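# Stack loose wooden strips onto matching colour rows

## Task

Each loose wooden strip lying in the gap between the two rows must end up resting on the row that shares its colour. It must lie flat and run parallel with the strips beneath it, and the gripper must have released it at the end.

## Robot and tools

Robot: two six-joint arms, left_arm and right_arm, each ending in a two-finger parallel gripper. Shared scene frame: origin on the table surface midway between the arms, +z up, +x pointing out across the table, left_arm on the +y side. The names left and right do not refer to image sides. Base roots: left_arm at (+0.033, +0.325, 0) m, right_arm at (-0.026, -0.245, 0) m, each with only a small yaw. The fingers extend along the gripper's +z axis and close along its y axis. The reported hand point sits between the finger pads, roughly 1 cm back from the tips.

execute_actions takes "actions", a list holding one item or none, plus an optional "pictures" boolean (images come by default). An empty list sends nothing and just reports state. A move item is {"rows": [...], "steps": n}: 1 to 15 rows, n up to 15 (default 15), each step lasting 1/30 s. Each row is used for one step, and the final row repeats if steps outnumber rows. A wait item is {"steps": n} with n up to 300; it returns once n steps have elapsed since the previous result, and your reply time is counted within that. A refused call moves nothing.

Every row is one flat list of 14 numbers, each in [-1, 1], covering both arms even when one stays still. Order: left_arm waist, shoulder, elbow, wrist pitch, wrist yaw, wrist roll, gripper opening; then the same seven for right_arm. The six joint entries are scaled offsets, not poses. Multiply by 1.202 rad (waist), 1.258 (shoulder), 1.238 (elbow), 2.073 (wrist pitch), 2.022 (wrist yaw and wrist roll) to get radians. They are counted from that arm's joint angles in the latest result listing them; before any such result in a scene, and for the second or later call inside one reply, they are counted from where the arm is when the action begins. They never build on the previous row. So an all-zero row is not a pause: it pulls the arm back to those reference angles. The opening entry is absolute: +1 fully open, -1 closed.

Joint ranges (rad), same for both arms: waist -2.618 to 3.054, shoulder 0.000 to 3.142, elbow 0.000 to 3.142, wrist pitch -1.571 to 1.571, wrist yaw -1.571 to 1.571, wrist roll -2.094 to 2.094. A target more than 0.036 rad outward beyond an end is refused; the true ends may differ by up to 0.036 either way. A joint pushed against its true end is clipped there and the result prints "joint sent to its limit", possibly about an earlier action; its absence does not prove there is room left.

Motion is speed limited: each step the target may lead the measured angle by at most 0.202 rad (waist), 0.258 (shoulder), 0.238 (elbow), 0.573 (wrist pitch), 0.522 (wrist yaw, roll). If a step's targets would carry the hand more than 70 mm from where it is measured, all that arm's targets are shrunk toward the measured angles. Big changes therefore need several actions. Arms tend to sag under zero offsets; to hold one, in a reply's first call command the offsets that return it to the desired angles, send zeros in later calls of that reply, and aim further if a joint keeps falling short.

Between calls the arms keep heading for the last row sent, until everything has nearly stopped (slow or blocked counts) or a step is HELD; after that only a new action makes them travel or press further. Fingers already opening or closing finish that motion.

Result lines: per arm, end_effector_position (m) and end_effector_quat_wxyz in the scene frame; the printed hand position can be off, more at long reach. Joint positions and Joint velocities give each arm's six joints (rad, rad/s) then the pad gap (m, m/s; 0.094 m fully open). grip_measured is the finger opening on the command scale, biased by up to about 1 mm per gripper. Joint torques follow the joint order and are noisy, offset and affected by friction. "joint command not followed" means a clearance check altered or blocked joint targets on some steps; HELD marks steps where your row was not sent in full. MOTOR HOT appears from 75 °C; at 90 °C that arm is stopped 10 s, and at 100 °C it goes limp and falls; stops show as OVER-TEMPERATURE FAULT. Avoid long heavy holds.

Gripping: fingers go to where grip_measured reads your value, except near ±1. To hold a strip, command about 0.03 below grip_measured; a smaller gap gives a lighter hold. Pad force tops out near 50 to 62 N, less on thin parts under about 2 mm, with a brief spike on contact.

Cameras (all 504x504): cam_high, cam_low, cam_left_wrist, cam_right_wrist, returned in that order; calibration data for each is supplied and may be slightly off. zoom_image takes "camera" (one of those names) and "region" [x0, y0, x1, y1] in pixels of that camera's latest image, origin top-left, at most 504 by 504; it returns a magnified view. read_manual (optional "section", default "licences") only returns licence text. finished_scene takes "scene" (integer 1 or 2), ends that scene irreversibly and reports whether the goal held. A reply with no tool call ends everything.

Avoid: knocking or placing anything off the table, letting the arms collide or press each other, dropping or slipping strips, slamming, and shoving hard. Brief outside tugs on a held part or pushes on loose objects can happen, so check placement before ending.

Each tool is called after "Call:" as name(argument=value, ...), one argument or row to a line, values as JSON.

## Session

Call:
execute_actions(
  actions=[],
)

Scene clock: 0.00 s of 6000.00 s.
left_arm: end_effector_position=(+0.2442, +0.3939, +0.3244) grip_measured=+1.000 end_effector_quat_wxyz=(+0.313, +0.558, +0.638, +0.428) | right_arm: end_effector_position=(+0.3117, -0.3263, +0.1739) grip_measured=+1.000 end_effector_quat_wxyz=(-0.068, -0.256, +0.820, -0.507)
Joint positions: left_arm=[ 0.632  0.63   1.078 -0.921  0.282  1.799  0.094] | right_arm=[ 0.172  1.799  1.371 -1.251  1.07  -0.313  0.094]
Joint velocities: left_arm=[-0.012 -0.002 -0.007 -0.051 -0.066 -0.037  0.   ] | right_arm=[-0.017  0.022 -0.007 -0.022 -0.022  0.022  0.   ]
Joint torques (N m, as the arm reports them, + toward a larger angle): no reading
Motor temperatures (°C, as the motors report them): left_arm=[25 28 28 28 27 26] | right_arm=[25 27 26 28 26 25]
camera_calibration (this result's frames):
cam_left_wrist: T_world_to_cam=[[-0.476525, 0.0422487, -0.878145, 0.378315], [-0.486632, 0.819199, 0.303484, -0.259484], [0.732197, 0.571951, -0.369809, -0.161144], [0, 0, 0, 1]] pos_world=[0.171993, 0.288752, 0.351372]
cam_right_wrist: T_world_to_cam=[[0.404871, -0.437693, 0.80281, -0.410586], [-0.860686, 0.113998, 0.49621, 0.256509], [-0.308706, -0.891869, -0.330562, -0.039712], [0, 0, 0, 1]] pos_world=[0.374749, -0.24437, 0.189213]

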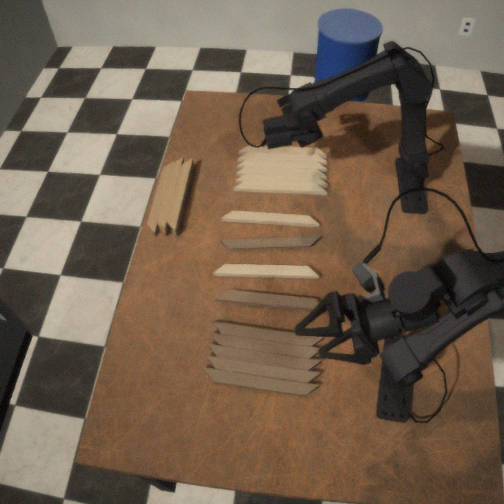

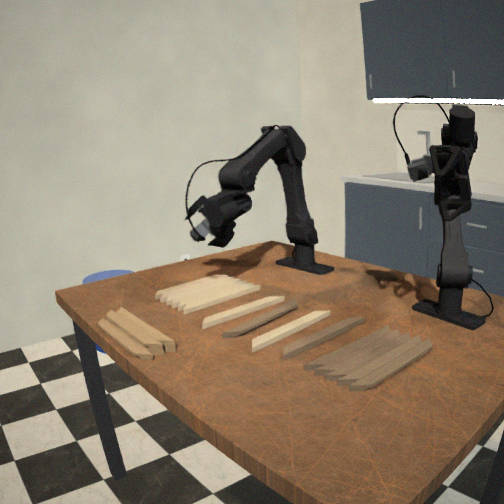

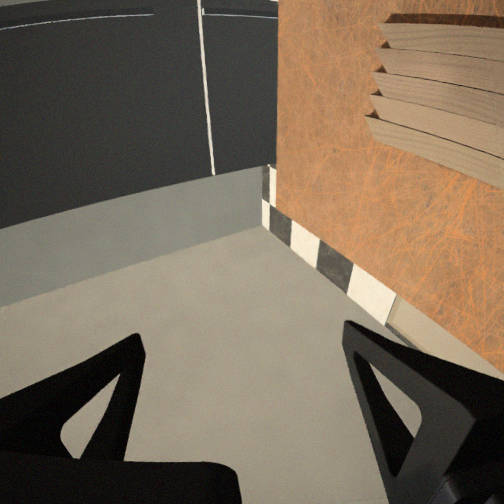

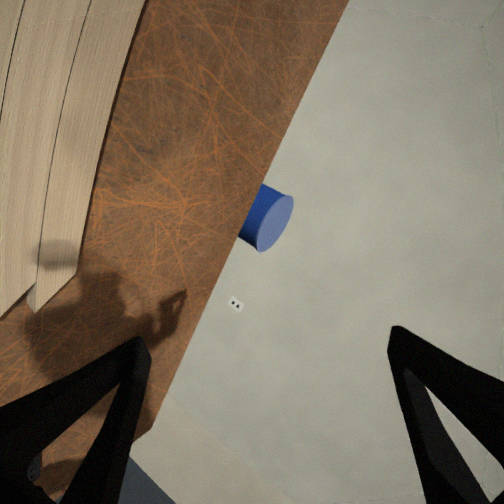

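Call:
execute_actions(
  actions=[
    {"rows":[[-0.873,0.97,0.3,-0.098,-0.14,-1,0.4,0.128,0.29,0.47,-0.03,-0.53,0.343,0.4]]},
  ],
  pictures=false,
)

Call:
execute_actions(
  actions=[
    {"steps":25},
  ],
  pictures=false,
)

Call:
execute_actions(
  actions=[
    {"rows":[[0,0,0,0,0,-0.15,0.4,0,-0.02,0,0,0,0,0.4]]},
  ],
)

Scene clock: 7.33 s of 6000.00 s.
left_arm: end_effector_position=(+0.3867, +0.2207, +0.1637) grip_measured=+0.402 end_effector_quat_wxyz=(+0.168, +0.442, +0.881, +0.023) | right_arm: end_effector_position=(+0.3799, -0.1007, +0.0821) grip_measured=+0.402 end_effector_quat_wxyz=(+0.030, -0.034, +0.998, -0.048)
Joint positions: left_arm=[-0.186  1.623  1.445 -1.052  0.017  0.646  0.066] | right_arm=[ 0.329  2.187  1.928 -1.289  0.11   0.317  0.066]
Joint velocities: left_arm=[-1.184  1.795  0.017 -0.007 -0.081 -1.839  0.   ] | right_arm=[-0.046 -0.066  0.09  -0.022 -0.74   0.418  0.   ]
Joint torques (N m, as the arm reports them, + toward a larger angle): left_arm=[-1.26 -6.18  6.61  0.42  0.04 -0.02] | right_arm=[ -0.3  -13.45   6.13   0.07   0.04   0.11]
Motor temperatures (°C, as the motors report them): left_arm=[25 28 29 29 27 26] | right_arm=[25 28 26 28 26 25]
Steps of this call (steps 1 to 90: nothing new was sent; then 3.83 s passed at rest; steps 91 to 105: all 15 steps of this action). Readings (joint positions):
91: left_arm=[0.595 0.661 1.117 -0.973 0.232 1.725] | right_arm=[0.178 1.816 1.392 -1.273 1.028 -0.268]
92: left_arm=[0.519 0.728 1.196 -1.036 0.183 1.627] | right_arm=[0.190 1.850 1.436 -1.291 0.972 -0.211]
94: left_arm=[0.371 0.889 1.353 -1.065 0.113 1.432] | right_arm=[0.229 1.943 1.530 -1.295 0.857 -0.098]
98: left_arm=[0.128 1.166 1.445 -1.035 0.053 1.103] | right_arm=[0.296 2.138 1.751 -1.302 0.542 0.126]
105: the state above

Scene clock: 8.17 s of 6000.00 s.
left_arm: end_effector_position=(+0.3375, +0.1512, +0.0717) grip_measured=+0.402 end_effector_quat_wxyz=(+0.006, +0.154, +0.988, -0.006) | right_arm: end_effector_position=(+0.3696, -0.0845, +0.0818) grip_measured=+0.402 end_effector_quat_wxyz=(+0.006, -0.008, +1.000, +0.000)
Joint positions: left_arm=[-0.424  1.877  1.437 -1.115  0.006 -0.21   0.066] | right_arm=[ 0.329  2.186  1.93  -1.304  0.004  0.37   0.066]
Joint velocities: left_arm=[-0.022 -0.017 -0.012  0.022  0.007 -0.066  0.   ] | right_arm=[-0.012 -0.007 -0.007 -0.066 -0.037  0.051 -0.   ]
Joint torques (N m, as the arm reports them, + toward a larger angle): left_arm=[ 0.43 -8.87  6.84  0.18 -0.08 -0.09] | right_arm=[ -0.23 -13.72   6.41   0.17  -0.04   0.11]
Motor temperatures (°C, as the motors report them): left_arm=[25 28 29 29 27 26] | right_arm=[25 29 26 28 26 25]
Steps of this call (steps 1 to 25: the robot went on to your last target). Readings (joint positions):
1: left_arm=[-0.229 1.686 1.445 -1.053 0.014 0.580] | right_arm=[0.329 2.186 1.930 -1.290 0.089 0.328]
2: left_arm=[-0.275 1.746 1.445 -1.056 0.010 0.501] | right_arm=[0.329 2.186 1.930 -1.292 0.071 0.336]
4: left_arm=[-0.366 1.847 1.445 -1.064 0.008 0.308] | right_arm=[0.329 2.186 1.930 -1.297 0.045 0.349]
8: left_arm=[-0.441 1.905 1.437 -1.096 0.012 0.003] | right_arm=[0.329 2.186 1.930 -1.302 0.020 0.362]
25: the state above

Scene clock: 8.67 s of 6000.00 s.
left_arm: end_effector_position=(+0.3375, +0.1512, +0.0717) grip_measured=+0.402 end_effector_quat_wxyz=(+0.005, +0.012, +1.000, -0.006) | right_arm: end_effector_position=(+0.3696, -0.0845, +0.0818) grip_measured=+0.402 end_effector_quat_wxyz=(+0.006, -0.008, +1.000, +0.000)
Joint positions: left_arm=[-0.424  1.877  1.437 -1.115  0.006 -0.495  0.066] | right_arm=[ 0.329  2.186  1.93  -1.304  0.004  0.37   0.066]
Joint velocities: left_arm=[-0.017 -0.002 -0.007 -0.037  0.081 -0.095  0.001] | right_arm=[ 0.002  0.007 -0.037  0.022 -0.007  0.051  0.   ]
Joint torques (N m, as the arm reports them, + toward a larger angle): left_arm=[-0.03 -7.07  5.67  0.26 -0.01 -0.08] | right_arm=[ -0.01 -13.97   4.85   0.26   0.03  -0.01]
Motor temperatures (°C, as the motors report them): left_arm=[25 28 29 29 27 26] | right_arm=[25 29 26 28 26 25]
Steps of this call (steps 1 to 15: all 15 steps of this action). Readings (joint positions):
1: left_arm=[-0.424 1.877 1.437 -1.115 0.006 -0.254] | right_arm=[0.329 2.186 1.930 -1.304 0.004 0.370]
2: left_arm=[-0.424 1.877 1.437 -1.115 0.006 -0.305] | right_arm=[0.329 2.186 1.930 -1.304 0.004 0.370]
4: left_arm=[-0.424 1.877 1.437 -1.115 0.006 -0.378] | right_arm=[0.329 2.186 1.930 -1.304 0.004 0.370]
8: left_arm=[-0.424 1.877 1.437 -1.115 0.006 -0.454] | right_arm=[0.329 2.186 1.930 -1.304 0.004 0.370]
15: the state above
camera_calibration (this result's frames):
cam_left_wrist: T_world_to_cam=[[-0.0835161, -0.995788, 0.0378355, 0.169705], [-0.917367, 0.0916564, 0.387347, 0.310726], [-0.389183, -0.00235932, -0.921157, 0.320775], [0, 0, 0, 1]] pos_world=[0.424063, 0.141267, 0.168705]
cam_right_wrist: T_world_to_cam=[[-0.0878319, -0.994497, -0.0571013, -0.0488991], [-0.889543, 0.0525051, 0.453825, 0.333357], [-0.44833, 0.0906543, -0.889259, 0.343663], [0, 0, 0, 1]] pos_world=[0.446315, -0.0972875, 0.151528]

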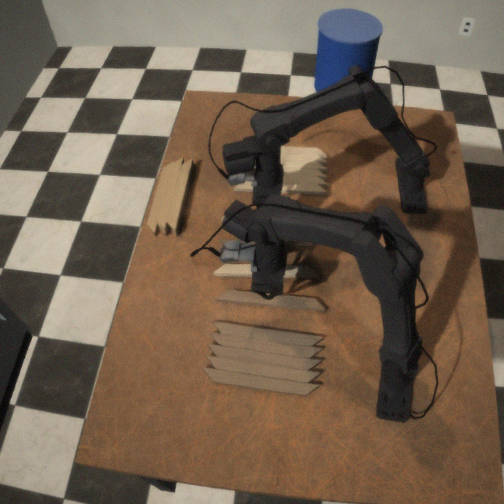

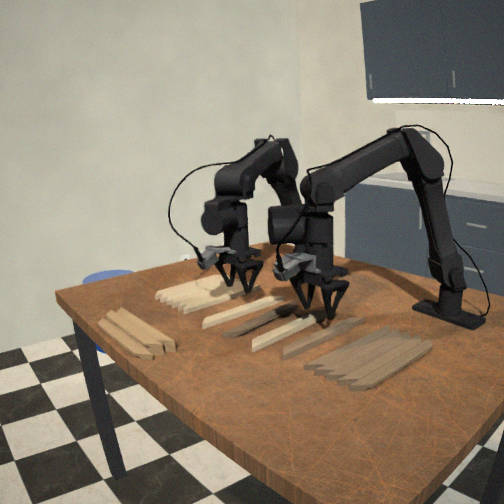

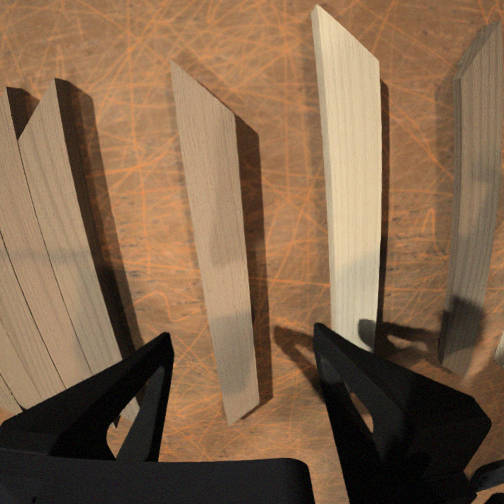

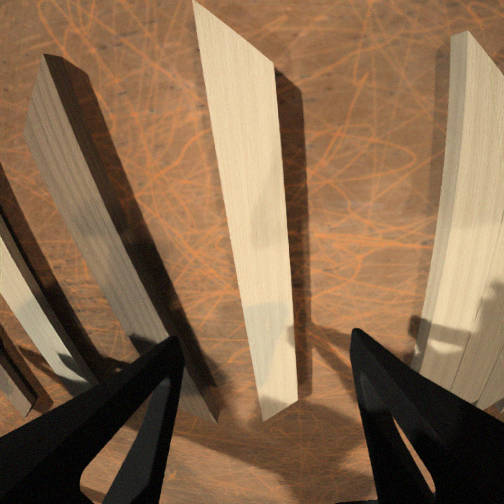

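Call:
execute_actions(
  actions=[
    {"rows":[[0.02,0.0,-0.03,0.06,0,0,0.3,-0.022,0,-0.02,0.06,0,0,0.3],[0.02,0.01,-0.06,0.09,0,0,0.3,-0.022,0.01,-0.05,0.09,0,0,0.3],[0.02,0.02,-0.09,0.09,0,0,0.3,-0.022,0.025,-0.07,0.09,0,0,0.3],[0.02,0.03,-0.117,0.09,0,0,0.3,-0.022,0.045,-0.088,0.09,0,0,0.3]]},
  ],
  pictures=false,
)

Call:
execute_actions(
  actions=[
    {"rows":[[0,-0.01,0,0,0,0,-0.5,0,-0.01,0,0,0,0,-0.5]]},
  ],
)

Scene clock: 16.03 s of 6000.00 s.
left_arm: end_effector_position=(+0.3322, +0.1610, +0.0199) grip_measured=+0.302 end_effector_quat_wxyz=(-0.009, -0.001, +1.000, +0.001) | right_arm: end_effector_position=(+0.3778, -0.0890, +0.0222) grip_measured=+0.302 end_effector_quat_wxyz=(-0.004, +0.001, +1.000, -0.003)
Joint positions: left_arm=[-0.406  1.93   1.293 -0.951  0.007 -0.503  0.061] | right_arm=[ 0.312  2.262  1.817 -1.135  0.004  0.37   0.061]
Joint velocities: left_arm=[ 0.012 -0.017 -0.002  0.007 -0.022  0.081 -0.   ] | right_arm=[ 0.007 -0.007 -0.007  0.095 -0.022  0.007 -0.   ]
Joint torques (N m, as the arm reports them, + toward a larger angle): left_arm=[ 0.45 -7.95  5.28  0.32 -0.01  0.05] | right_arm=[ -0.82 -13.85   5.06   0.26   0.03  -0.01]
Motor temperatures (°C, as the motors report them): left_arm=[25 29 29 29 27 26] | right_arm=[25 31 26 28 26 25]
Steps of this call (steps 1 to 30: the robot went on to your last target; steps 31 to 90: nothing new was sent; then 3.87 s passed at rest; steps 91 to 105: all 15 steps of this action). Readings (joint positions):
91: left_arm=[-0.422 1.877 1.432 -1.103 0.007 -0.506] | right_arm=[0.328 2.186 1.926 -1.293 0.004 0.370]
92: left_arm=[-0.420 1.877 1.419 -1.073 0.007 -0.505] | right_arm=[0.326 2.186 1.916 -1.265 0.004 0.370]
94: left_arm=[-0.412 1.879 1.371 -1.008 0.007 -0.504] | right_arm=[0.321 2.190 1.882 -1.205 0.004 0.370]
98: left_arm=[-0.406 1.917 1.301 -0.976 0.007 -0.504] | right_arm=[0.312 2.238 1.832 -1.157 0.004 0.370]
105: the state above

Scene clock: 16.53 s of 6000.00 s.
left_arm: end_effector_position=(+0.3323, +0.1609, +0.0199) grip_measured=-0.470 end_effector_quat_wxyz=(-0.009, -0.001, +1.000, +0.001) | right_arm: end_effector_position=(+0.3779, -0.0887, +0.0222) grip_measured=-0.431 end_effector_quat_wxyz=(-0.003, +0.001, +1.000, -0.003)
Joint positions: left_arm=[-0.406  1.93   1.293 -0.951  0.007 -0.503  0.025] | right_arm=[ 0.312  2.262  1.817 -1.134  0.003  0.37   0.027]
Joint velocities: left_arm=[-0.007 -0.012 -0.007 -0.037 -0.037 -0.007  0.001] | right_arm=[-0.017 -0.007 -0.002 -0.007  0.022 -0.051  0.001]
Joint torques (N m, as the arm reports them, + toward a larger angle): left_arm=[ 0.   -7.94  5.28  0.19 -0.01 -0.01] | right_arm=[ -0.01 -13.34   4.72   0.22   0.04  -0.01]
Motor temperatures (°C, as the motors report them): left_arm=[25 29 29 29 27 26] | right_arm=[25 31 26 28 26 25]
Steps of this call (steps 1 to 15: all 15 steps of this action). Readings (joint positions):
1: left_arm=[-0.406 1.930 1.293 -0.951 0.007 -0.503] | right_arm=[0.312 2.262 1.817 -1.134 0.004 0.370]
2: left_arm=[-0.406 1.930 1.293 -0.951 0.007 -0.503] | right_arm=[0.312 2.262 1.817 -1.134 0.003 0.370]
4: left_arm=[-0.406 1.930 1.293 -0.951 0.007 -0.503] | right_arm=[0.312 2.262 1.817 -1.134 0.003 0.370]
8: left_arm=[-0.406 1.930 1.293 -0.951 0.007 -0.503] | right_arm=[0.312 2.262 1.817 -1.134 0.003 0.370]
15: the state above
camera_calibration (this result's frames):
cam_left_wrist: T_world_to_cam=[[-0.0571516, -0.998052, 0.0250176, 0.172759], [-0.908096, 0.0623802, 0.414089, 0.326227], [-0.414843, 0.000947484, -0.909892, 0.278817], [0, 0, 0, 1]] pos_world=[0.421784, 0.151808, 0.114284]
cam_right_wrist: T_world_to_cam=[[-0.105462, -0.993186, -0.0495905, -0.0491824], [-0.8803, 0.0700468, 0.469219, 0.365787], [-0.462548, 0.0931393, -0.881689, 0.300147], [0, 0, 0, 1]] pos_world=[0.455647, -0.102425, 0.0905629]

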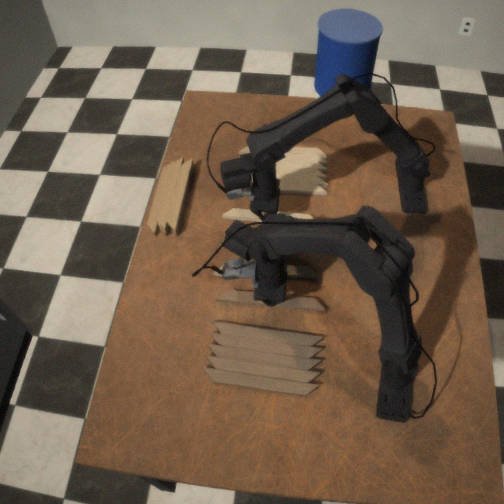

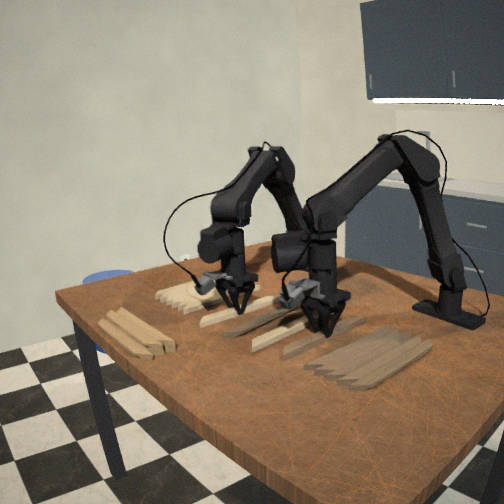

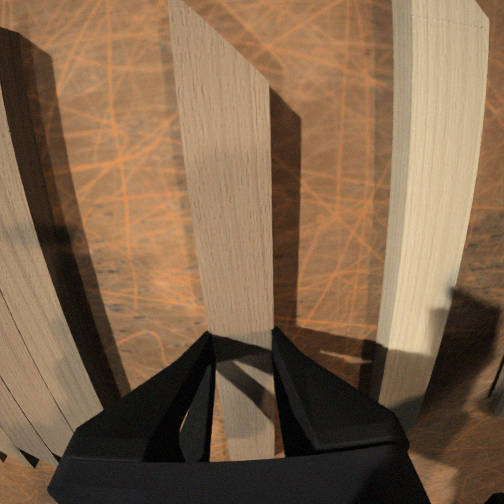

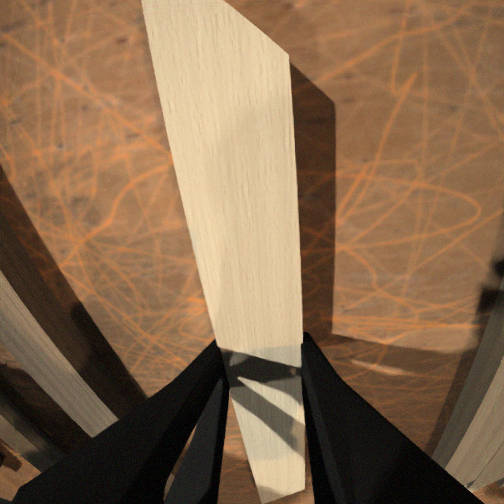

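Call:
execute_actions(
  actions=[
    {"rows":[[0,-0.2,0,-0.1,0,0,-0.52,0,-0.2,0,-0.1,0,0,-0.5],[0,-0.2,0,-0.1,0,0,-0.52,0,-0.2,0,-0.1,0,0,-0.5],[0,-0.2,0,-0.1,0,0,-0.52,0,-0.2,0,-0.1,0,0,-0.5],[0,-0.2,0,-0.1,0,0,-0.52,0,-0.2,0,-0.1,0,0,-0.5],[0,-0.2,0,-0.1,0,0,-0.52,0,-0.2,0,-0.1,0,0,-0.5],[0,-0.2,0,-0.1,0,0,-0.52,0,-0.2,0,-0.1,0,0,-0.5],[0,-0.2,0,-0.1,0,0,-0.52,0,-0.2,0,-0.1,0,0,-0.5],[0.46,-0.24,-0.14,-0.043,0,0.307,-0.52,-0.4,-0.245,-0.195,-0.01,0,-0.255,-0.5]]},
  ],
  pictures=false,
)

Call:
execute_actions(
  actions=[
    {"steps":20},
  ],
  pictures=false,
)

Call:
execute_actions(
  actions=[
    {"rows":[[0,0.05,0,0.045,0,0,-0.52,0,0.04,0,0.04,0,0,-0.5]]},
  ],
)

Scene clock: 25.27 s of 6000.00 s.
left_arm: end_effector_position=(+0.3145, +0.3211, +0.0636) grip_measured=-0.470 end_effector_quat_wxyz=(-0.001, +0.003, +1.000, -0.006) | right_arm: end_effector_position=(+0.3494, -0.2367, +0.0801) grip_measured=-0.431 end_effector_quat_wxyz=(+0.008, -0.016, +1.000, +0.006)
Joint positions: left_arm=[ 0.085  1.645  1.124 -1.052  0.012 -0.004  0.025] | right_arm=[-0.042  1.965  1.591 -1.18  -0.013 -0.017  0.027]
Joint velocities: left_arm=[ 1.751 -0.007 -0.012  0.066 -0.242  0.74   0.001] | right_arm=[-1.756  0.154 -0.276  0.183  0.037 -0.784 -0.   ]
Joint torques (N m, as the arm reports them, + toward a larger angle): left_arm=[-3.48 -6.22  5.11  0.23  0.31  0.1 ] | right_arm=[ -1.25 -11.61   5.08   0.22   0.18  -0.14]
Motor temperatures (°C, as the motors report them): left_arm=[25 30 29 28 27 26] | right_arm=[25 32 26 28 26 25]
Steps of this call (steps 1 to 15: the robot went on to your last target; steps 16 to 90: nothing new was sent; then 5.23 s passed at rest; steps 91 to 105: all 15 steps of this action). Readings (joint positions):
91: left_arm=[-0.406 1.915 1.291 -0.959 0.007 -0.503] | right_arm=[0.312 2.251 1.815 -1.140 0.003 0.370]
92: left_arm=[-0.406 1.885 1.284 -0.985 0.007 -0.503] | right_arm=[0.312 2.233 1.806 -1.160 0.003 0.370]
94: left_arm=[-0.406 1.793 1.281 -1.050 0.007 -0.503] | right_arm=[0.312 2.174 1.800 -1.213 0.003 0.370]
98: left_arm=[-0.385 1.657 1.260 -1.085 0.018 -0.426] | right_arm=[0.299 2.026 1.774 -1.252 -0.005 0.308]
105: the state above

Scene clock: 25.93 s of 6000.00 s.
left_arm: end_effector_position=(+0.3152, +0.3429, +0.0636) grip_measured=-0.470 end_effector_quat_wxyz=(+0.001, +0.025, +1.000, +0.001) | right_arm: end_effector_position=(+0.3471, -0.2894, +0.0744) grip_measured=-0.431 end_effector_quat_wxyz=(+0.006, -0.009, +1.000, -0.005)
Joint positions: left_arm=[ 0.154  1.645  1.124 -1.047 -0.001  0.109  0.025] | right_arm=[-0.173  1.972  1.578 -1.163  0.008 -0.134  0.027]
Joint velocities: left_arm=[-0.007 -0.007 -0.007 -0.066 -0.007 -0.066  0.   ] | right_arm=[ 0.007 -0.007  0.002 -0.007 -0.066 -0.081  0.001]
Joint torques (N m, as the arm reports them, + toward a larger angle): left_arm=[-0.57 -6.27  5.18  0.29  0.06  0.05] | right_arm=[  0.35 -11.53   4.67   0.35  -0.05  -0.12]
Motor temperatures (°C, as the motors report them): left_arm=[25 30 29 28 27 26] | right_arm=[25 32 26 28 26 25]
Steps of this call (steps 1 to 20: the robot went on to your last target). Readings (joint positions):
1: left_arm=[0.133 1.645 1.124 -1.049 0.004 0.018] | right_arm=[-0.101 1.969 1.584 -1.174 -0.008 -0.040]
2: left_arm=[0.161 1.645 1.124 -1.047 -0.003 0.035] | right_arm=[-0.150 1.972 1.579 -1.169 -0.001 -0.058]
4: left_arm=[0.169 1.645 1.124 -1.047 -0.007 0.061] | right_arm=[-0.208 1.972 1.578 -1.165 0.015 -0.085]
8: left_arm=[0.155 1.645 1.124 -1.047 -0.002 0.090] | right_arm=[-0.197 1.972 1.578 -1.164 0.018 -0.114]
20: the state above

Scene clock: 26.43 s of 6000.00 s.
left_arm: end_effector_position=(+0.3300, +0.3438, +0.0450) grip_measured=-0.470 end_effector_quat_wxyz=(+0.006, +0.025, +1.000, +0.001) | right_arm: end_effector_position=(+0.3617, -0.2911, +0.0533) grip_measured=-0.431 end_effector_quat_wxyz=(+0.013, -0.009, +1.000, -0.006)
Joint positions: left_arm=[ 0.154  1.714  1.124 -0.969 -0.001  0.109  0.025] | right_arm=[-0.173  2.031  1.578 -1.091  0.008 -0.134  0.027]
Joint velocities: left_arm=[ 0.007 -0.007 -0.007  0.007  0.022 -0.022 -0.   ] | right_arm=[-0.032  0.002 -0.017  0.081 -0.022 -0.037  0.   ]
Joint torques (N m, as the arm reports them, + toward a larger angle): left_arm=[-0.01 -6.15  5.51  0.37 -0.02 -0.01] | right_arm=[  0.04 -11.3    4.69   0.38   0.03  -0.01]
Motor temperatures (°C, as the motors report them): left_arm=[25 30 29 28 27 26] | right_arm=[25 32 26 28 26 25]
Steps of this call (steps 1 to 15: all 15 steps of this action). Readings (joint positions):
1: left_arm=[0.154 1.650 1.124 -1.042 -0.001 0.109] | right_arm=[-0.173 1.976 1.578 -1.158 0.008 -0.134]
2: left_arm=[0.154 1.659 1.124 -1.028 -0.001 0.109] | right_arm=[-0.173 1.982 1.578 -1.145 0.008 -0.134]
4: left_arm=[0.154 1.688 1.124 -1.003 -0.001 0.109] | right_arm=[-0.173 2.003 1.578 -1.122 0.008 -0.134]
8: left_arm=[0.154 1.714 1.124 -0.980 -0.001 0.109] | right_arm=[-0.173 2.030 1.578 -1.101 0.008 -0.134]
15: the state above
camera_calibration (this result's frames):
cam_left_wrist: T_world_to_cam=[[-0.109234, -0.993759, 0.0225827, 0.370366], [-0.915415, 0.109425, 0.387352, 0.289834], [-0.387406, 0.0216395, -0.921655, 0.284932], [0, 0, 0, 1]] pos_world=[0.41616, 0.330173, 0.141977]
cam_right_wrist: T_world_to_cam=[[-0.0853457, -0.995244, -0.0469596, -0.25835], [-0.895997, 0.0560499, 0.44051, 0.354206], [-0.435782, 0.0796713, -0.896519, 0.326178], [0, 0, 0, 1]] pos_world=[0.437461, -0.302961, 0.124261]

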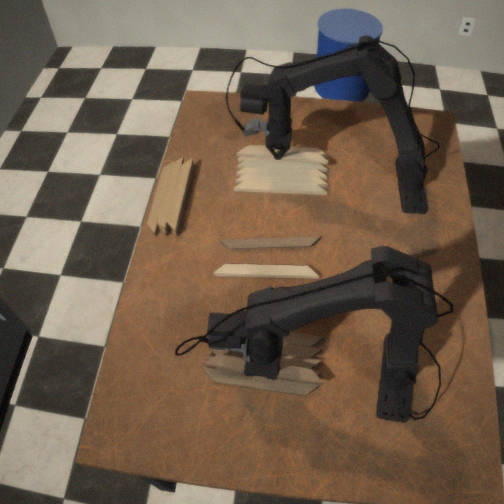

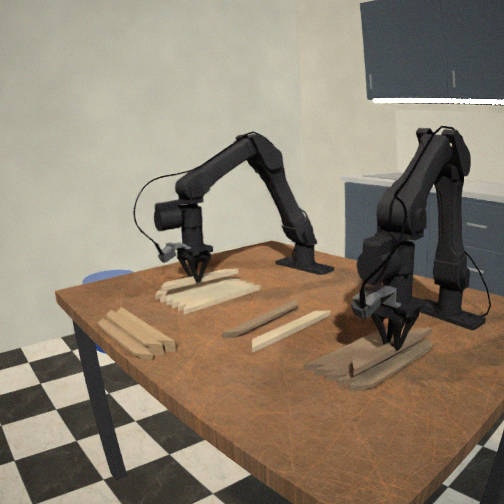

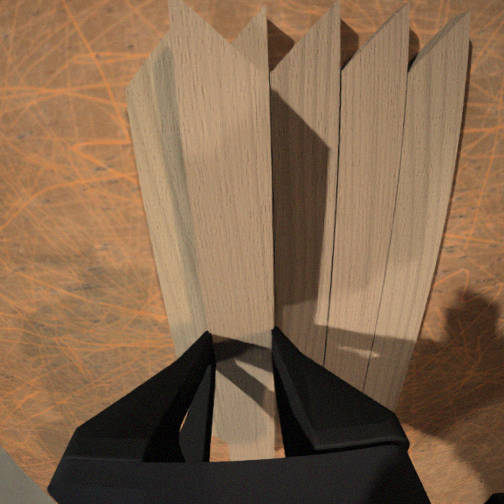

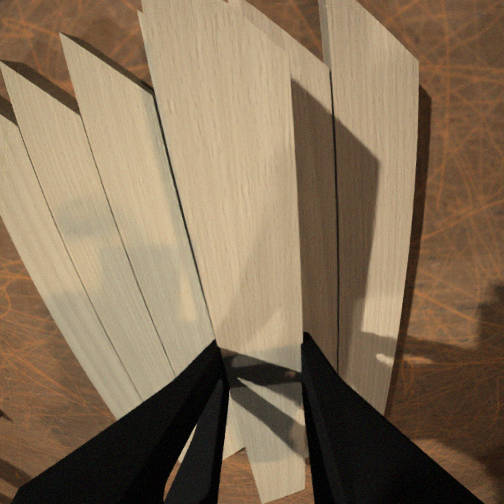

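Call:
execute_actions(
  actions=[
    {"rows":[[0,0.03,0,0.005,0,0,-0.52,0,0.032,0,0.01,0,0,-0.5]],"steps":12},
  ],
  pictures=false,
)

Call:
execute_actions(
  actions=[
    {"rows":[[0,0,0,0,0,0,0.3,0,0,0,0,0,0,0.3]],"steps":8},
  ],
  pictures=false,
)

Call:
execute_actions(
  actions=[
    {"rows":[[0,-0.1,0.15,-0.15,0,0,0.5,0,-0.2,0,-0.1,0,0,0.5]]},
  ],
  pictures=false,
)

Call:
execute_actions(
  actions=[
    {"rows":[[-0.69,0.46,0.58,-0.03,0,-0.51,0.5,0,0,0,0,0,0,0.5]]},
  ],
  pictures=false,
)

Call:
execute_actions(
  actions=[
    {"steps":20},
  ],
)

Scene clock: 35.17 s of 6000.00 s.
left_arm: end_effector_position=(+0.3277, +0.3436, +0.0342) grip_measured=-0.470 end_effector_quat_wxyz=(-0.012, +0.025, +1.000, -0.000) | right_arm: end_effector_position=(+0.3612, -0.2911, +0.0361) grip_measured=-0.431 end_effector_quat_wxyz=(-0.005, -0.009, +1.000, -0.003)
Joint positions: left_arm=[ 0.154  1.753  1.124 -0.966 -0.001  0.109  0.025] | right_arm=[-0.173  2.078  1.578 -1.079  0.008 -0.134  0.027]
Joint velocities: left_arm=[ 0.022 -0.007  0.002  0.007  0.022  0.037 -0.001] | right_arm=[-0.002 -0.012  0.012  0.022 -0.051 -0.022  0.   ]
Joint torques (N m, as the arm reports them, + toward a larger angle): left_arm=[-0.02 -5.93  5.36  0.25 -0.01 -0.01] | right_arm=[ -0.01 -11.27   4.73   0.33   0.03  -0.01]
Motor temperatures (°C, as the motors report them): left_arm=[25 30 29 28 27 26] | right_arm=[25 32 27 28 26 25]
Steps of this call (steps 1 to 15: the robot went on to your last target; steps 16 to 90: nothing new was sent; then 5.33 s passed at rest; steps 91 to 102: all 12 steps of this action). Readings (joint positions):
91: left_arm=[0.154 1.717 1.124 -0.967 -0.001 0.109] | right_arm=[-0.173 2.034 1.578 -1.088 0.008 -0.134]
92: left_arm=[0.154 1.722 1.124 -0.966 -0.001 0.109] | right_arm=[-0.173 2.039 1.578 -1.085 0.008 -0.134]
94: left_arm=[0.154 1.738 1.124 -0.966 -0.001 0.109] | right_arm=[-0.173 2.055 1.578 -1.082 0.008 -0.134]
98: left_arm=[0.154 1.753 1.124 -0.966 -0.001 0.109] | right_arm=[-0.173 2.077 1.578 -1.080 0.008 -0.134]
102: the state above

Scene clock: 35.43 s of 6000.00 s.
left_arm: end_effector_position=(+0.3277, +0.3436, +0.0342) grip_measured=+0.298 end_effector_quat_wxyz=(-0.012, +0.025, +1.000, -0.000) | right_arm: end_effector_position=(+0.3612, -0.2911, +0.0361) grip_measured=+0.298 end_effector_quat_wxyz=(-0.005, -0.009, +1.000, -0.003)
Joint positions: left_arm=[ 0.154  1.753  1.124 -0.966 -0.001  0.109  0.061] | right_arm=[-0.173  2.078  1.578 -1.079  0.008 -0.134  0.061]
Joint velocities: left_arm=[ 0.012  0.007 -0.002  0.037 -0.022  0.11  -0.   ] | right_arm=[ 0.002 -0.007 -0.007 -0.007 -0.022  0.081 -0.001]
Joint torques (N m, as the arm reports them, + toward a larger angle): left_arm=[-0.01 -5.85  5.32  0.18 -0.01  0.  ] | right_arm=[  0.   -10.8    4.67   0.23   0.03  -0.01]
Motor temperatures (°C, as the motors report them): left_arm=[25 30 29 28 27 26] | right_arm=[25 32 27 28 26 25]
Steps of this call (steps 1 to 8: all 8 steps of this action). Readings (joint positions):
1: left_arm=[0.154 1.753 1.124 -0.966 -0.001 0.109] | right_arm=[-0.173 2.078 1.578 -1.079 0.008 -0.134]
2: left_arm=[0.154 1.753 1.124 -0.966 -0.001 0.109] | right_arm=[-0.173 2.078 1.578 -1.079 0.008 -0.134]
4: left_arm=[0.154 1.753 1.124 -0.966 -0.001 0.109] | right_arm=[-0.173 2.078 1.578 -1.079 0.008 -0.134]
8: the state above

Scene clock: 35.93 s of 6000.00 s.
left_arm: end_effector_position=(+0.3147, +0.3429, +0.1114) grip_measured=+0.498 end_effector_quat_wxyz=(-0.008, +0.025, +1.000, +0.000) | right_arm: end_effector_position=(+0.3213, -0.2864, +0.1228) grip_measured=+0.498 end_effector_quat_wxyz=(+0.023, -0.009, +1.000, -0.007)
Joint positions: left_arm=[ 0.154  1.626  1.297 -1.257 -0.001  0.109  0.07 ] | right_arm=[-0.173  1.823  1.57  -1.271  0.008 -0.134  0.07 ]
Joint velocities: left_arm=[-0.007 -0.017 -0.007 -0.11  -0.022 -0.022  0.002] | right_arm=[ 0.002 -0.012 -0.012 -0.007  0.022  0.007  0.001]
Joint torques (N m, as the arm reports them, + toward a larger angle): left_arm=[-0.01 -5.1   6.8   0.14 -0.01  0.  ] | right_arm=[ 0.   -8.51  5.33  0.25  0.03 -0.01]
Motor temperatures (°C, as the motors report them): left_arm=[25 30 29 28 27 26] | right_arm=[25 32 27 28 26 25]
Steps of this call (steps 1 to 15: all 15 steps of this action). Readings (joint positions):
1: left_arm=[0.154 1.750 1.143 -1.002 -0.001 0.109] | right_arm=[-0.173 2.066 1.575 -1.087 0.008 -0.134]
2: left_arm=[0.154 1.745 1.176 -1.061 -0.001 0.109] | right_arm=[-0.173 2.042 1.567 -1.110 0.008 -0.134]
4: left_arm=[0.154 1.703 1.242 -1.136 -0.001 0.109] | right_arm=[-0.173 1.967 1.561 -1.167 0.008 -0.134]
8: left_arm=[0.154 1.627 1.297 -1.201 -0.001 0.109] | right_arm=[-0.173 1.829 1.566 -1.236 0.008 -0.134]
15: the state above

Scene clock: 36.43 s of 6000.00 s.
left_arm: end_effector_position=(+0.3903, +0.0787, +0.0624) grip_measured=+0.498 end_effector_quat_wxyz=(-0.001, -0.075, +0.997, +0.007) | right_arm: end_effector_position=(+0.3212, -0.2864, +0.1228) grip_measured=+0.498 end_effector_quat_wxyz=(+0.022, -0.009, +1.000, -0.007)
Joint positions: left_arm=[-0.515  2.244  1.947 -1.284 -0.011 -0.76   0.07 ] | right_arm=[-0.173  1.823  1.57  -1.271  0.008 -0.134  0.07 ]
Joint velocities: left_arm=[-1.414  0.002  0.32  -0.051 -0.007 -0.755 -0.001] | right_arm=[-0.002 -0.002 -0.007  0.037  0.051 -0.022 -0.   ]
Joint torques (N m, as the arm reports them, + toward a larger angle): left_arm=[ -0.82 -11.36   8.16   0.     0.04  -0.06] | right_arm=[ 0.   -8.83  4.91  0.33  0.03 -0.01]
Motor temperatures (°C, as the motors report them): left_arm=[25 30 29 28 27 26] | right_arm=[25 32 27 28 26 25]
Steps of this call (steps 1 to 15: all 15 steps of this action). Readings (joint positions):
1: left_arm=[0.136 1.654 1.330 -1.292 -0.010 0.043] | right_arm=[-0.173 1.823 1.570 -1.271 0.008 -0.134]
2: left_arm=[0.099 1.708 1.395 -1.327 -0.015 -0.039] | right_arm=[-0.173 1.823 1.570 -1.271 0.008 -0.134]
4: left_arm=[0.003 1.834 1.521 -1.323 -0.015 -0.185] | right_arm=[-0.173 1.823 1.570 -1.271 0.008 -0.134]
8: left_arm=[-0.180 2.088 1.748 -1.308 -0.014 -0.463] | right_arm=[-0.173 1.823 1.570 -1.271 0.008 -0.134]
15: the state above

Scene clock: 37.10 s of 6000.00 s.
left_arm: end_effector_position=(+0.3486, +0.0205, +0.0754) grip_measured=+0.498 end_effector_quat_wxyz=(+0.002, -0.073, +0.997, -0.007) | right_arm: end_effector_position=(+0.3212, -0.2864, +0.1228) grip_measured=+0.498 end_effector_quat_wxyz=(+0.022, -0.009, +1.000, -0.007)
Joint positions: left_arm=[-0.672  2.237  1.987 -1.308  0.007 -0.913  0.07 ] | right_arm=[-0.173  1.823  1.57  -1.271  0.008 -0.134  0.07 ]
Joint velocities: left_arm=[ 0.002  0.017  0.012 -0.022 -0.066  0.022  0.   ] | right_arm=[ 0.007 -0.017 -0.012  0.037  0.037 -0.066 -0.001]
Joint torques (N m, as the arm reports them, + toward a larger angle): left_arm=[ -0.13 -11.56   8.31   0.15  -0.07  -0.08] | right_arm=[ 0.   -8.82  4.89  0.33  0.03 -0.01]
Motor temperatures (°C, as the motors report them): left_arm=[25 30 29 28 27 26] | right_arm=[25 32 27 28 26 25]
Steps of this call (steps 1 to 20: the robot went on to your last target). Readings (joint positions):
1: left_arm=[-0.566 2.244 1.960 -1.285 -0.010 -0.786] | right_arm=[-0.173 1.823 1.570 -1.271 0.008 -0.134]
2: left_arm=[-0.615 2.244 1.972 -1.285 -0.008 -0.811] | right_arm=[-0.173 1.823 1.570 -1.271 0.008 -0.134]
4: left_arm=[-0.691 2.242 1.985 -1.285 0.003 -0.847] | right_arm=[-0.173 1.823 1.570 -1.271 0.008 -0.134]
8: left_arm=[-0.720 2.237 1.987 -1.296 0.014 -0.886] | right_arm=[-0.173 1.823 1.570 -1.271 0.008 -0.134]
20: the state above
camera_calibration (this result's frames):
cam_left_wrist: T_world_to_cam=[[0.0857716, -0.995489, 0.0405516, -0.018887], [-0.916707, -0.0629105, 0.394576, 0.33393], [-0.390245, -0.0710174, -0.917968, 0.329702], [0, 0, 0, 1]] pos_world=[0.4364, 0.0256205, 0.171661]
cam_right_wrist: T_world_to_cam=[[-0.0844265, -0.995351, -0.0463446, -0.254244], [-0.9045, 0.0570418, 0.422641, 0.292248], [-0.418033, 0.0776008, -0.905111, 0.365145], [0, 0, 0, 1]] pos_world=[0.395516, -0.298068, 0.195197]

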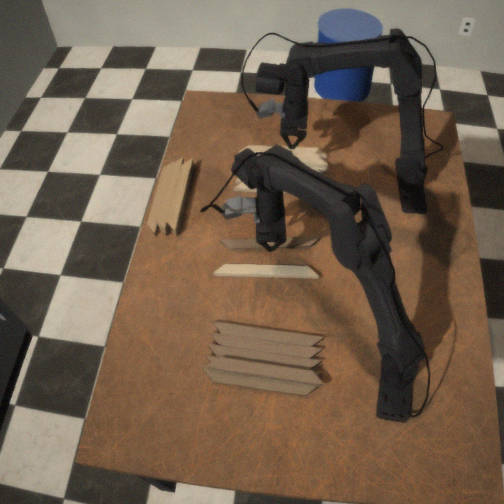

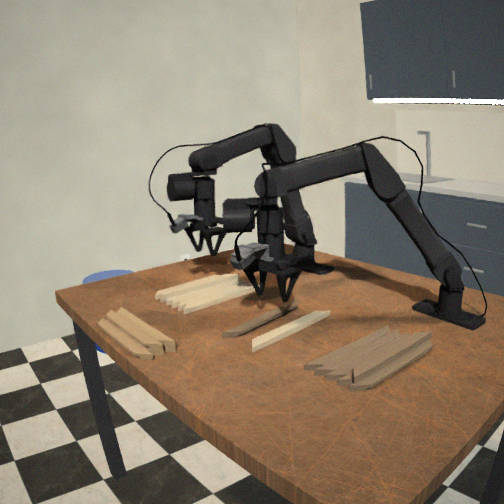

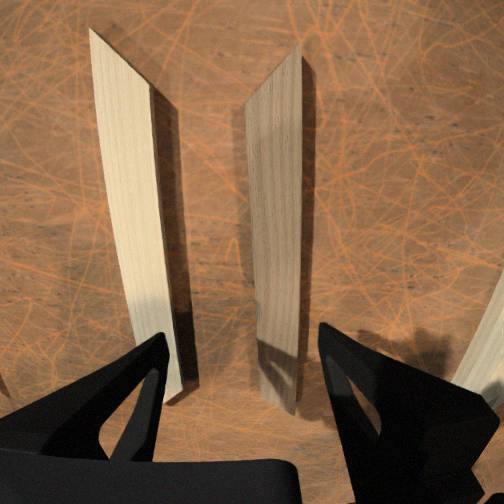

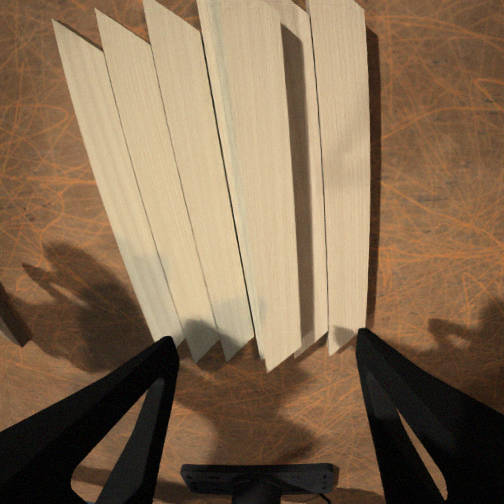

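Call:
execute_actions(
  actions=[
    {"rows":[[-0.03,0,0.01,0.06,0,0,0.3,0,0,0,0,0,0,0.5],[-0.03,0.02,0.01,0.06,0,0,0.3,0,0,0,0,0,0,0.5],[-0.03,0.04,0.01,0.06,0,0,0.3,0,0,0,0,0,0,0.5],[-0.03,0.06,0.01,0.06,0,0,0.3,0,0,0,0,0,0,0.5],[-0.03,0.088,0.01,0.06,0,0,0.3,0,0,0,0,0,0,0.5]]},
  ],
  pictures=false,
)

Call:
execute_actions(
  actions=[
    {"rows":[[0,-0.015,0.01,0,0,0,-0.52,0,0,0,0,0,0,0.5]]},
  ],
)

Scene clock: 42.67 s of 6000.00 s.
left_arm: end_effector_position=(+0.3504, -0.0033, +0.0176) grip_measured=+0.302 end_effector_quat_wxyz=(-0.007, -0.057, +0.998, +0.001) | right_arm: end_effector_position=(+0.3212, -0.2864, +0.1228) grip_measured=+0.498 end_effector_quat_wxyz=(+0.022, -0.009, +1.000, -0.007)
Joint positions: left_arm=[-0.706  2.372  1.987 -1.196  0.009 -0.915  0.061] | right_arm=[-0.173  1.823  1.57  -1.271  0.008 -0.134  0.07 ]
Joint velocities: left_arm=[ 0.017 -0.007 -0.002  0.037  0.037 -0.037  0.001] | right_arm=[-0.002 -0.012 -0.012  0.022  0.066 -0.095 -0.   ]
Joint torques (N m, as the arm reports them, + toward a larger angle): left_arm=[ -0.19 -11.78   6.83   0.28   0.01   0.  ] | right_arm=[-0.01 -8.81  4.9   0.33  0.02 -0.01]
Motor temperatures (°C, as the motors report them): left_arm=[25 31 29 28 27 26] | right_arm=[25 32 27 28 26 25]
Steps of this call (steps 1 to 15: the robot went on to your last target; steps 16 to 90: nothing new was sent; then 2.07 s passed at rest; steps 91 to 105: all 15 steps of this action). Readings (joint positions):
91: left_arm=[-0.674 2.237 1.987 -1.300 0.007 -0.915] | right_arm=[-0.173 1.823 1.570 -1.271 0.008 -0.134]
92: left_arm=[-0.677 2.239 1.987 -1.282 0.007 -0.915] | right_arm=[-0.173 1.823 1.570 -1.271 0.008 -0.134]
94: left_arm=[-0.689 2.252 1.987 -1.247 0.007 -0.915] | right_arm=[-0.173 1.823 1.570 -1.271 0.008 -0.134]
98: left_arm=[-0.705 2.328 1.987 -1.209 0.008 -0.915] | right_arm=[-0.173 1.823 1.570 -1.271 0.008 -0.134]
105: the state above

Scene clock: 43.17 s of 6000.00 s.
left_arm: end_effector_position=(+0.3503, -0.0034, +0.0176) grip_measured=-0.454 end_effector_quat_wxyz=(-0.007, -0.057, +0.998, +0.001) | right_arm: end_effector_position=(+0.3212, -0.2864, +0.1228) grip_measured=+0.498 end_effector_quat_wxyz=(+0.022, -0.009, +1.000, -0.007)
Joint positions: left_arm=[-0.706  2.372  1.987 -1.196  0.009 -0.915  0.026] | right_arm=[-0.173  1.823  1.57  -1.271  0.008 -0.134  0.07 ]
Joint velocities: left_arm=[-0.002 -0.022 -0.002  0.037 -0.007 -0.007 -0.   ] | right_arm=[-0.017  0.007  0.022 -0.051  0.051  0.051 -0.   ]
Joint torques (N m, as the arm reports them, + toward a larger angle): left_arm=[ -0.02 -11.44   6.82   0.21  -0.01   0.  ] | right_arm=[-0.01 -8.83  4.91  0.33  0.03 -0.01]
Motor temperatures (°C, as the motors report them): left_arm=[25 31 29 28 27 26] | right_arm=[25 32 27 28 26 25]
Steps of this call (steps 1 to 15: all 15 steps of this action). Readings (joint positions):
1: left_arm=[-0.706 2.372 1.987 -1.196 0.009 -0.915] | right_arm=[-0.173 1.823 1.570 -1.271 0.008 -0.134]
2: left_arm=[-0.706 2.372 1.987 -1.196 0.009 -0.915] | right_arm=[-0.173 1.823 1.570 -1.271 0.008 -0.134]
4: left_arm=[-0.706 2.372 1.987 -1.196 0.009 -0.915] | right_arm=[-0.173 1.823 1.570 -1.271 0.008 -0.134]
8: left_arm=[-0.706 2.372 1.987 -1.196 0.009 -0.915] | right_arm=[-0.173 1.823 1.570 -1.271 0.008 -0.134]
15: the state above
camera_calibration (this result's frames):
cam_left_wrist: T_world_to_cam=[[0.05402, -0.998245, 0.024248, -0.0290343], [-0.911191, -0.0393475, 0.4101, 0.354636], [-0.408427, -0.0442482, -0.911718, 0.281964], [0, 0, 0, 1]] pos_world=[0.439871, -0.00255289, 0.112339]
cam_right_wrist: T_world_to_cam=[[-0.0844265, -0.995351, -0.0463446, -0.254244], [-0.9045, 0.0570418, 0.422641, 0.292248], [-0.418033, 0.0776008, -0.905111, 0.365145], [0, 0, 0, 1]] pos_world=[0.395516, -0.298068, 0.195197]

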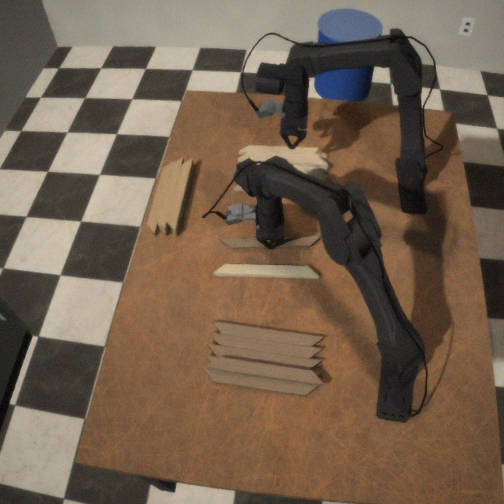

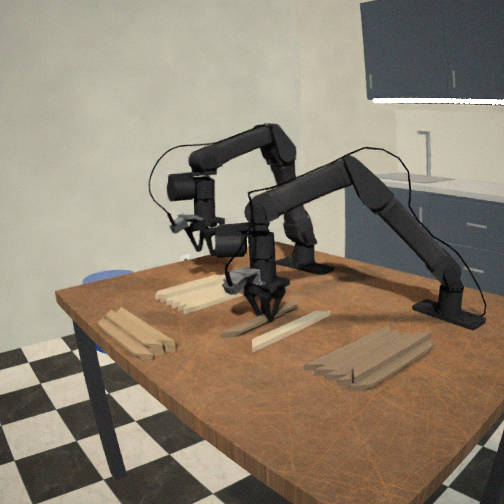

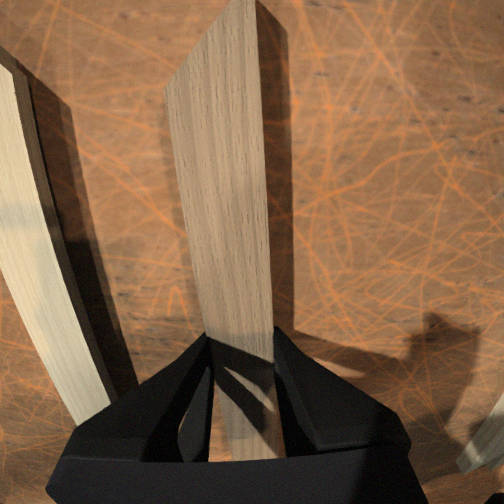

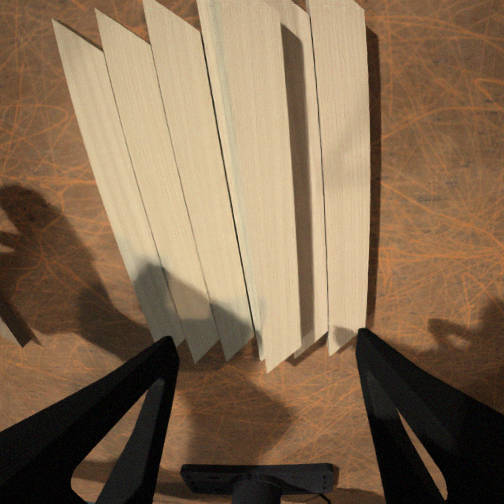

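Call:
execute_actions(
  actions=[
    {"rows":[[0,-0.2,0,-0.1,0,0,-0.52,0,0,0,0,0,0,0.5],[0,-0.2,0,-0.1,0,0,-0.52,0,0,0,0,0,0,0.5],[0,-0.2,0,-0.1,0,0,-0.52,0,0,0,0,0,0,0.5],[0,-0.2,0,-0.1,0,0,-0.52,0,0,0,0,0,0,0.5],[0,-0.2,0,-0.1,0,0,-0.52,0,0,0,0,0,0,0.5],[0,-0.2,0,-0.1,0,0,-0.52,0,0,0,0,0,0,0.5],[0,-0.2,0,-0.1,0,0,-0.52,0,0,0,0,0,0,0.5],[0,-0.2,0,-0.1,0,0,-0.52,0,0,0,0,0,0,0.5],[0.55,-0.61,-0.69,0.056,0,0.414,-0.52,0,0,0,0,0,0,0.5]]},
  ],
  pictures=false,
)

Call:
execute_actions(
  actions=[
    {"steps":30},
  ],
  pictures=false,
)

Call:
execute_actions(
  actions=[
    {"rows":[[0,0.06,0,0.06,0,0,-0.52,0.654,0.39,0.52,-0.015,0,0.37,0.7]]},
  ],
  pictures=false,
)

Call:
execute_actions(
  actions=[
    {"steps":25},
  ],
)

Scene clock: 52.03 s of 6000.00 s.
left_arm: end_effector_position=(+0.3624, +0.1312, +0.1495) grip_measured=-0.454 end_effector_quat_wxyz=(+0.101, +0.046, +0.992, -0.066) | right_arm: end_effector_position=(+0.3212, -0.2864, +0.1228) grip_measured=+0.498 end_effector_quat_wxyz=(+0.022, -0.009, +1.000, -0.007)
Joint positions: left_arm=[-0.428  1.764  1.576 -1.141  0.025 -0.433  0.026] | right_arm=[-0.173  1.823  1.57  -1.271  0.008 -0.134  0.07 ]
Joint velocities: left_arm=[ 1.717 -1.697 -1.844  0.593 -0.037  1.751  0.   ] | right_arm=[-0.012  0.012 -0.002  0.022  0.022 -0.037  0.   ]
Joint torques (N m, as the arm reports them, + toward a larger angle): left_arm=[-0.13 -7.4   4.79  0.26 -0.14  0.03] | right_arm=[ 0.   -8.82  4.91  0.33  0.03 -0.01]
Motor temperatures (°C, as the motors report them): left_arm=[25 33 30 28 27 26] | right_arm=[25 31 27 28 26 25]
Steps of this call (steps 1 to 15: the robot went on to your last target; steps 16 to 90: nothing new was sent; then 5.37 s passed at rest; steps 91 to 105: all 15 steps of this action). Readings (joint positions):
91: left_arm=[-0.706 2.362 1.985 -1.202 0.009 -0.915] | right_arm=[-0.173 1.823 1.570 -1.271 0.008 -0.134]
92: left_arm=[-0.706 2.347 1.979 -1.222 0.009 -0.915] | right_arm=[-0.173 1.823 1.570 -1.271 0.008 -0.134]
94: left_arm=[-0.706 2.296 1.976 -1.270 0.009 -0.915] | right_arm=[-0.173 1.823 1.570 -1.271 0.008 -0.134]
98: left_arm=[-0.706 2.162 1.976 -1.338 0.009 -0.915] | right_arm=[-0.173 1.823 1.570 -1.271 0.008 -0.134]
105: the state above

Scene clock: 53.03 s of 6000.00 s.
left_arm: end_effector_position=(+0.3015, +0.2901, +0.0671) grip_measured=-0.454 end_effector_quat_wxyz=(-0.016, +0.023, +1.000, +0.001) | right_arm: end_effector_position=(+0.3212, -0.2864, +0.1228) grip_measured=+0.498 end_effector_quat_wxyz=(+0.022, -0.009, +1.000, -0.007)
Joint positions: left_arm=[-0.037  1.628  1.12  -1.094  0.002 -0.086  0.026] | right_arm=[-0.173  1.823  1.57  -1.271  0.008 -0.134  0.07 ]
Joint velocities: left_arm=[-0.002 -0.017 -0.007  0.007 -0.022  0.037  0.001] | right_arm=[-0.012  0.007  0.007 -0.022 -0.007  0.022  0.   ]
Joint torques (N m, as the arm reports them, + toward a larger angle): left_arm=[-0.62 -6.57  6.72  0.3   0.06  0.06] | right_arm=[ 0.   -8.81  4.89  0.33  0.03 -0.01]
Motor temperatures (°C, as the motors report them): left_arm=[25 33 30 28 27 26] | right_arm=[25 31 27 28 26 25]
Steps of this call (steps 1 to 30: the robot went on to your last target). Readings (joint positions):
1: left_arm=[-0.365 1.710 1.513 -1.126 0.023 -0.377] | right_arm=[-0.173 1.823 1.570 -1.271 0.008 -0.134]
2: left_arm=[-0.301 1.665 1.453 -1.116 0.021 -0.330] | right_arm=[-0.173 1.823 1.570 -1.271 0.008 -0.134]
4: left_arm=[-0.176 1.615 1.342 -1.103 0.015 -0.262] | right_arm=[-0.173 1.823 1.570 -1.271 0.008 -0.134]
8: left_arm=[-0.032 1.620 1.149 -1.099 -0.003 -0.163] | right_arm=[-0.173 1.823 1.570 -1.271 0.008 -0.134]
30: the state above

Scene clock: 53.53 s of 6000.00 s.
left_arm: end_effector_position=(+0.3228, +0.2873, +0.0447) grip_measured=-0.454 end_effector_quat_wxyz=(-0.004, +0.023, +1.000, -0.000) | right_arm: end_effector_position=(+0.4047, -0.0396, +0.0675) grip_measured=+0.698 end_effector_quat_wxyz=(+0.041, +0.024, +0.999, +0.011)
Joint positions: left_arm=[-0.037  1.712  1.12  -0.986  0.002 -0.086  0.026] | right_arm=[ 0.394  2.346  2.136 -1.279  0.018  0.499  0.08 ]
Joint velocities: left_arm=[ 0.012 -0.007 -0.007  0.037  0.066  0.037  0.001] | right_arm=[ 1.277 -0.002  0.305 -0.066 -0.007  0.359 -0.   ]
Joint torques (N m, as the arm reports them, + toward a larger angle): left_arm=[-0.02 -6.23  5.4   0.35 -0.01 -0.01] | right_arm=[  1.17 -14.94   7.07   0.21  -0.03   0.08]
Motor temperatures (°C, as the motors report them): left_arm=[25 32 29 28 27 26] | right_arm=[25 31 27 28 26 25]
Steps of this call (steps 1 to 15: all 15 steps of this action). Readings (joint positions):
1: left_arm=[-0.037 1.634 1.120 -1.087 0.002 -0.086] | right_arm=[-0.161 1.846 1.597 -1.296 0.014 -0.078]
2: left_arm=[-0.037 1.646 1.120 -1.069 0.002 -0.086] | right_arm=[-0.138 1.890 1.655 -1.317 0.020 -0.007]
4: left_arm=[-0.037 1.681 1.120 -1.034 0.002 -0.086] | right_arm=[-0.066 1.998 1.768 -1.311 0.021 0.123]
8: left_arm=[-0.037 1.712 1.120 -1.000 0.002 -0.086] | right_arm=[0.091 2.221 1.973 -1.296 0.021 0.327]
15: the state above

Scene clock: 54.37 s of 6000.00 s.
left_arm: end_effector_position=(+0.3235, +0.2872, +0.0447) grip_measured=-0.454 end_effector_quat_wxyz=(-0.002, +0.023, +1.000, -0.001) | right_arm: end_effector_position=(+0.3543, +0.0560, +0.0807) grip_measured=+0.698 end_effector_quat_wxyz=(+0.048, -0.032, +0.998, +0.034)
Joint positions: left_arm=[-0.037  1.712  1.12  -0.983  0.002 -0.086  0.026] | right_arm=[ 0.612  2.346  2.186 -1.293  0.002  0.604  0.08 ]
Joint velocities: left_arm=[ 0.007 -0.007  0.002  0.051 -0.066  0.022 -0.001] | right_arm=[-0.007 -0.012 -0.007 -0.007 -0.051  0.007 -0.002]
Joint torques (N m, as the arm reports them, + toward a larger angle): left_arm=[-0.01 -6.19  5.42  0.35 -0.01 -0.01] | right_arm=[  0.06 -15.87   6.88   0.35   0.1    0.11]
Motor temperatures (°C, as the motors report them): left_arm=[25 32 29 28 27 26] | right_arm=[25 31 27 28 26 25]
Steps of this call (steps 1 to 25: the robot went on to your last target). Readings (joint positions):
1: left_arm=[-0.037 1.712 1.120 -0.985 0.002 -0.086] | right_arm=[0.439 2.346 2.147 -1.279 0.018 0.513]
2: left_arm=[-0.037 1.712 1.120 -0.985 0.002 -0.086] | right_arm=[0.486 2.346 2.157 -1.279 0.017 0.526]
4: left_arm=[-0.037 1.712 1.120 -0.984 0.002 -0.086] | right_arm=[0.574 2.346 2.174 -1.279 0.013 0.553]
8: left_arm=[-0.037 1.712 1.120 -0.984 0.002 -0.086] | right_arm=[0.665 2.346 2.186 -1.281 -0.006 0.582]
25: the state above
camera_calibration (this result's frames):
cam_left_wrist: T_world_to_cam=[[-0.105425, -0.994049, 0.0274181, 0.312032], [-0.909437, 0.107531, 0.401699, 0.288177], [-0.402257, 0.0174139, -0.915361, 0.289005], [0, 0, 0, 1]] pos_world=[0.411229, 0.274155, 0.140228]
cam_right_wrist: T_world_to_cam=[[-0.030394, -0.990964, -0.130643, 0.074801], [-0.925399, -0.0215008, 0.378384, 0.335862], [-0.377774, 0.132397, -0.916383, 0.298001], [0, 0, 0, 1]] pos_world=[0.425656, 0.0418919, 0.15577]

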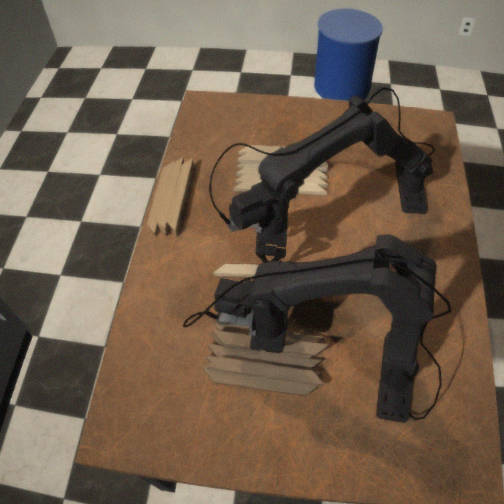

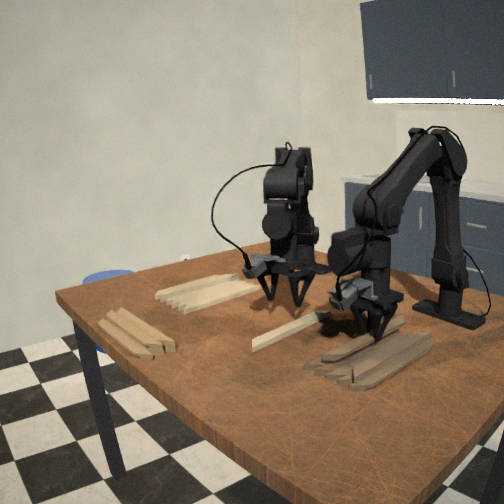

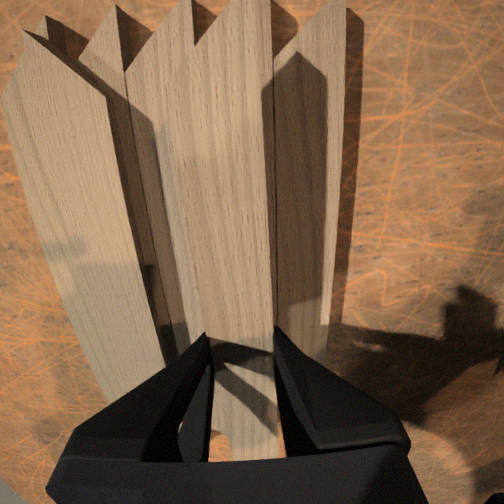

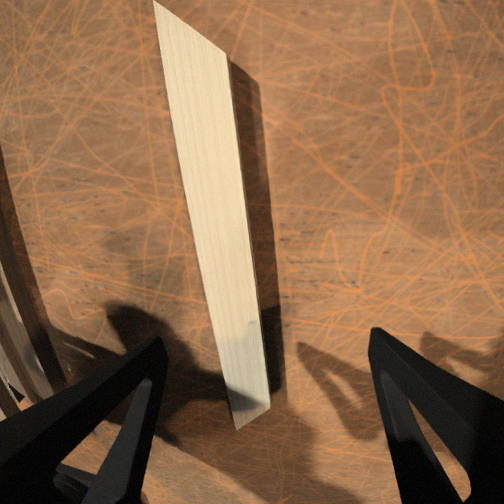

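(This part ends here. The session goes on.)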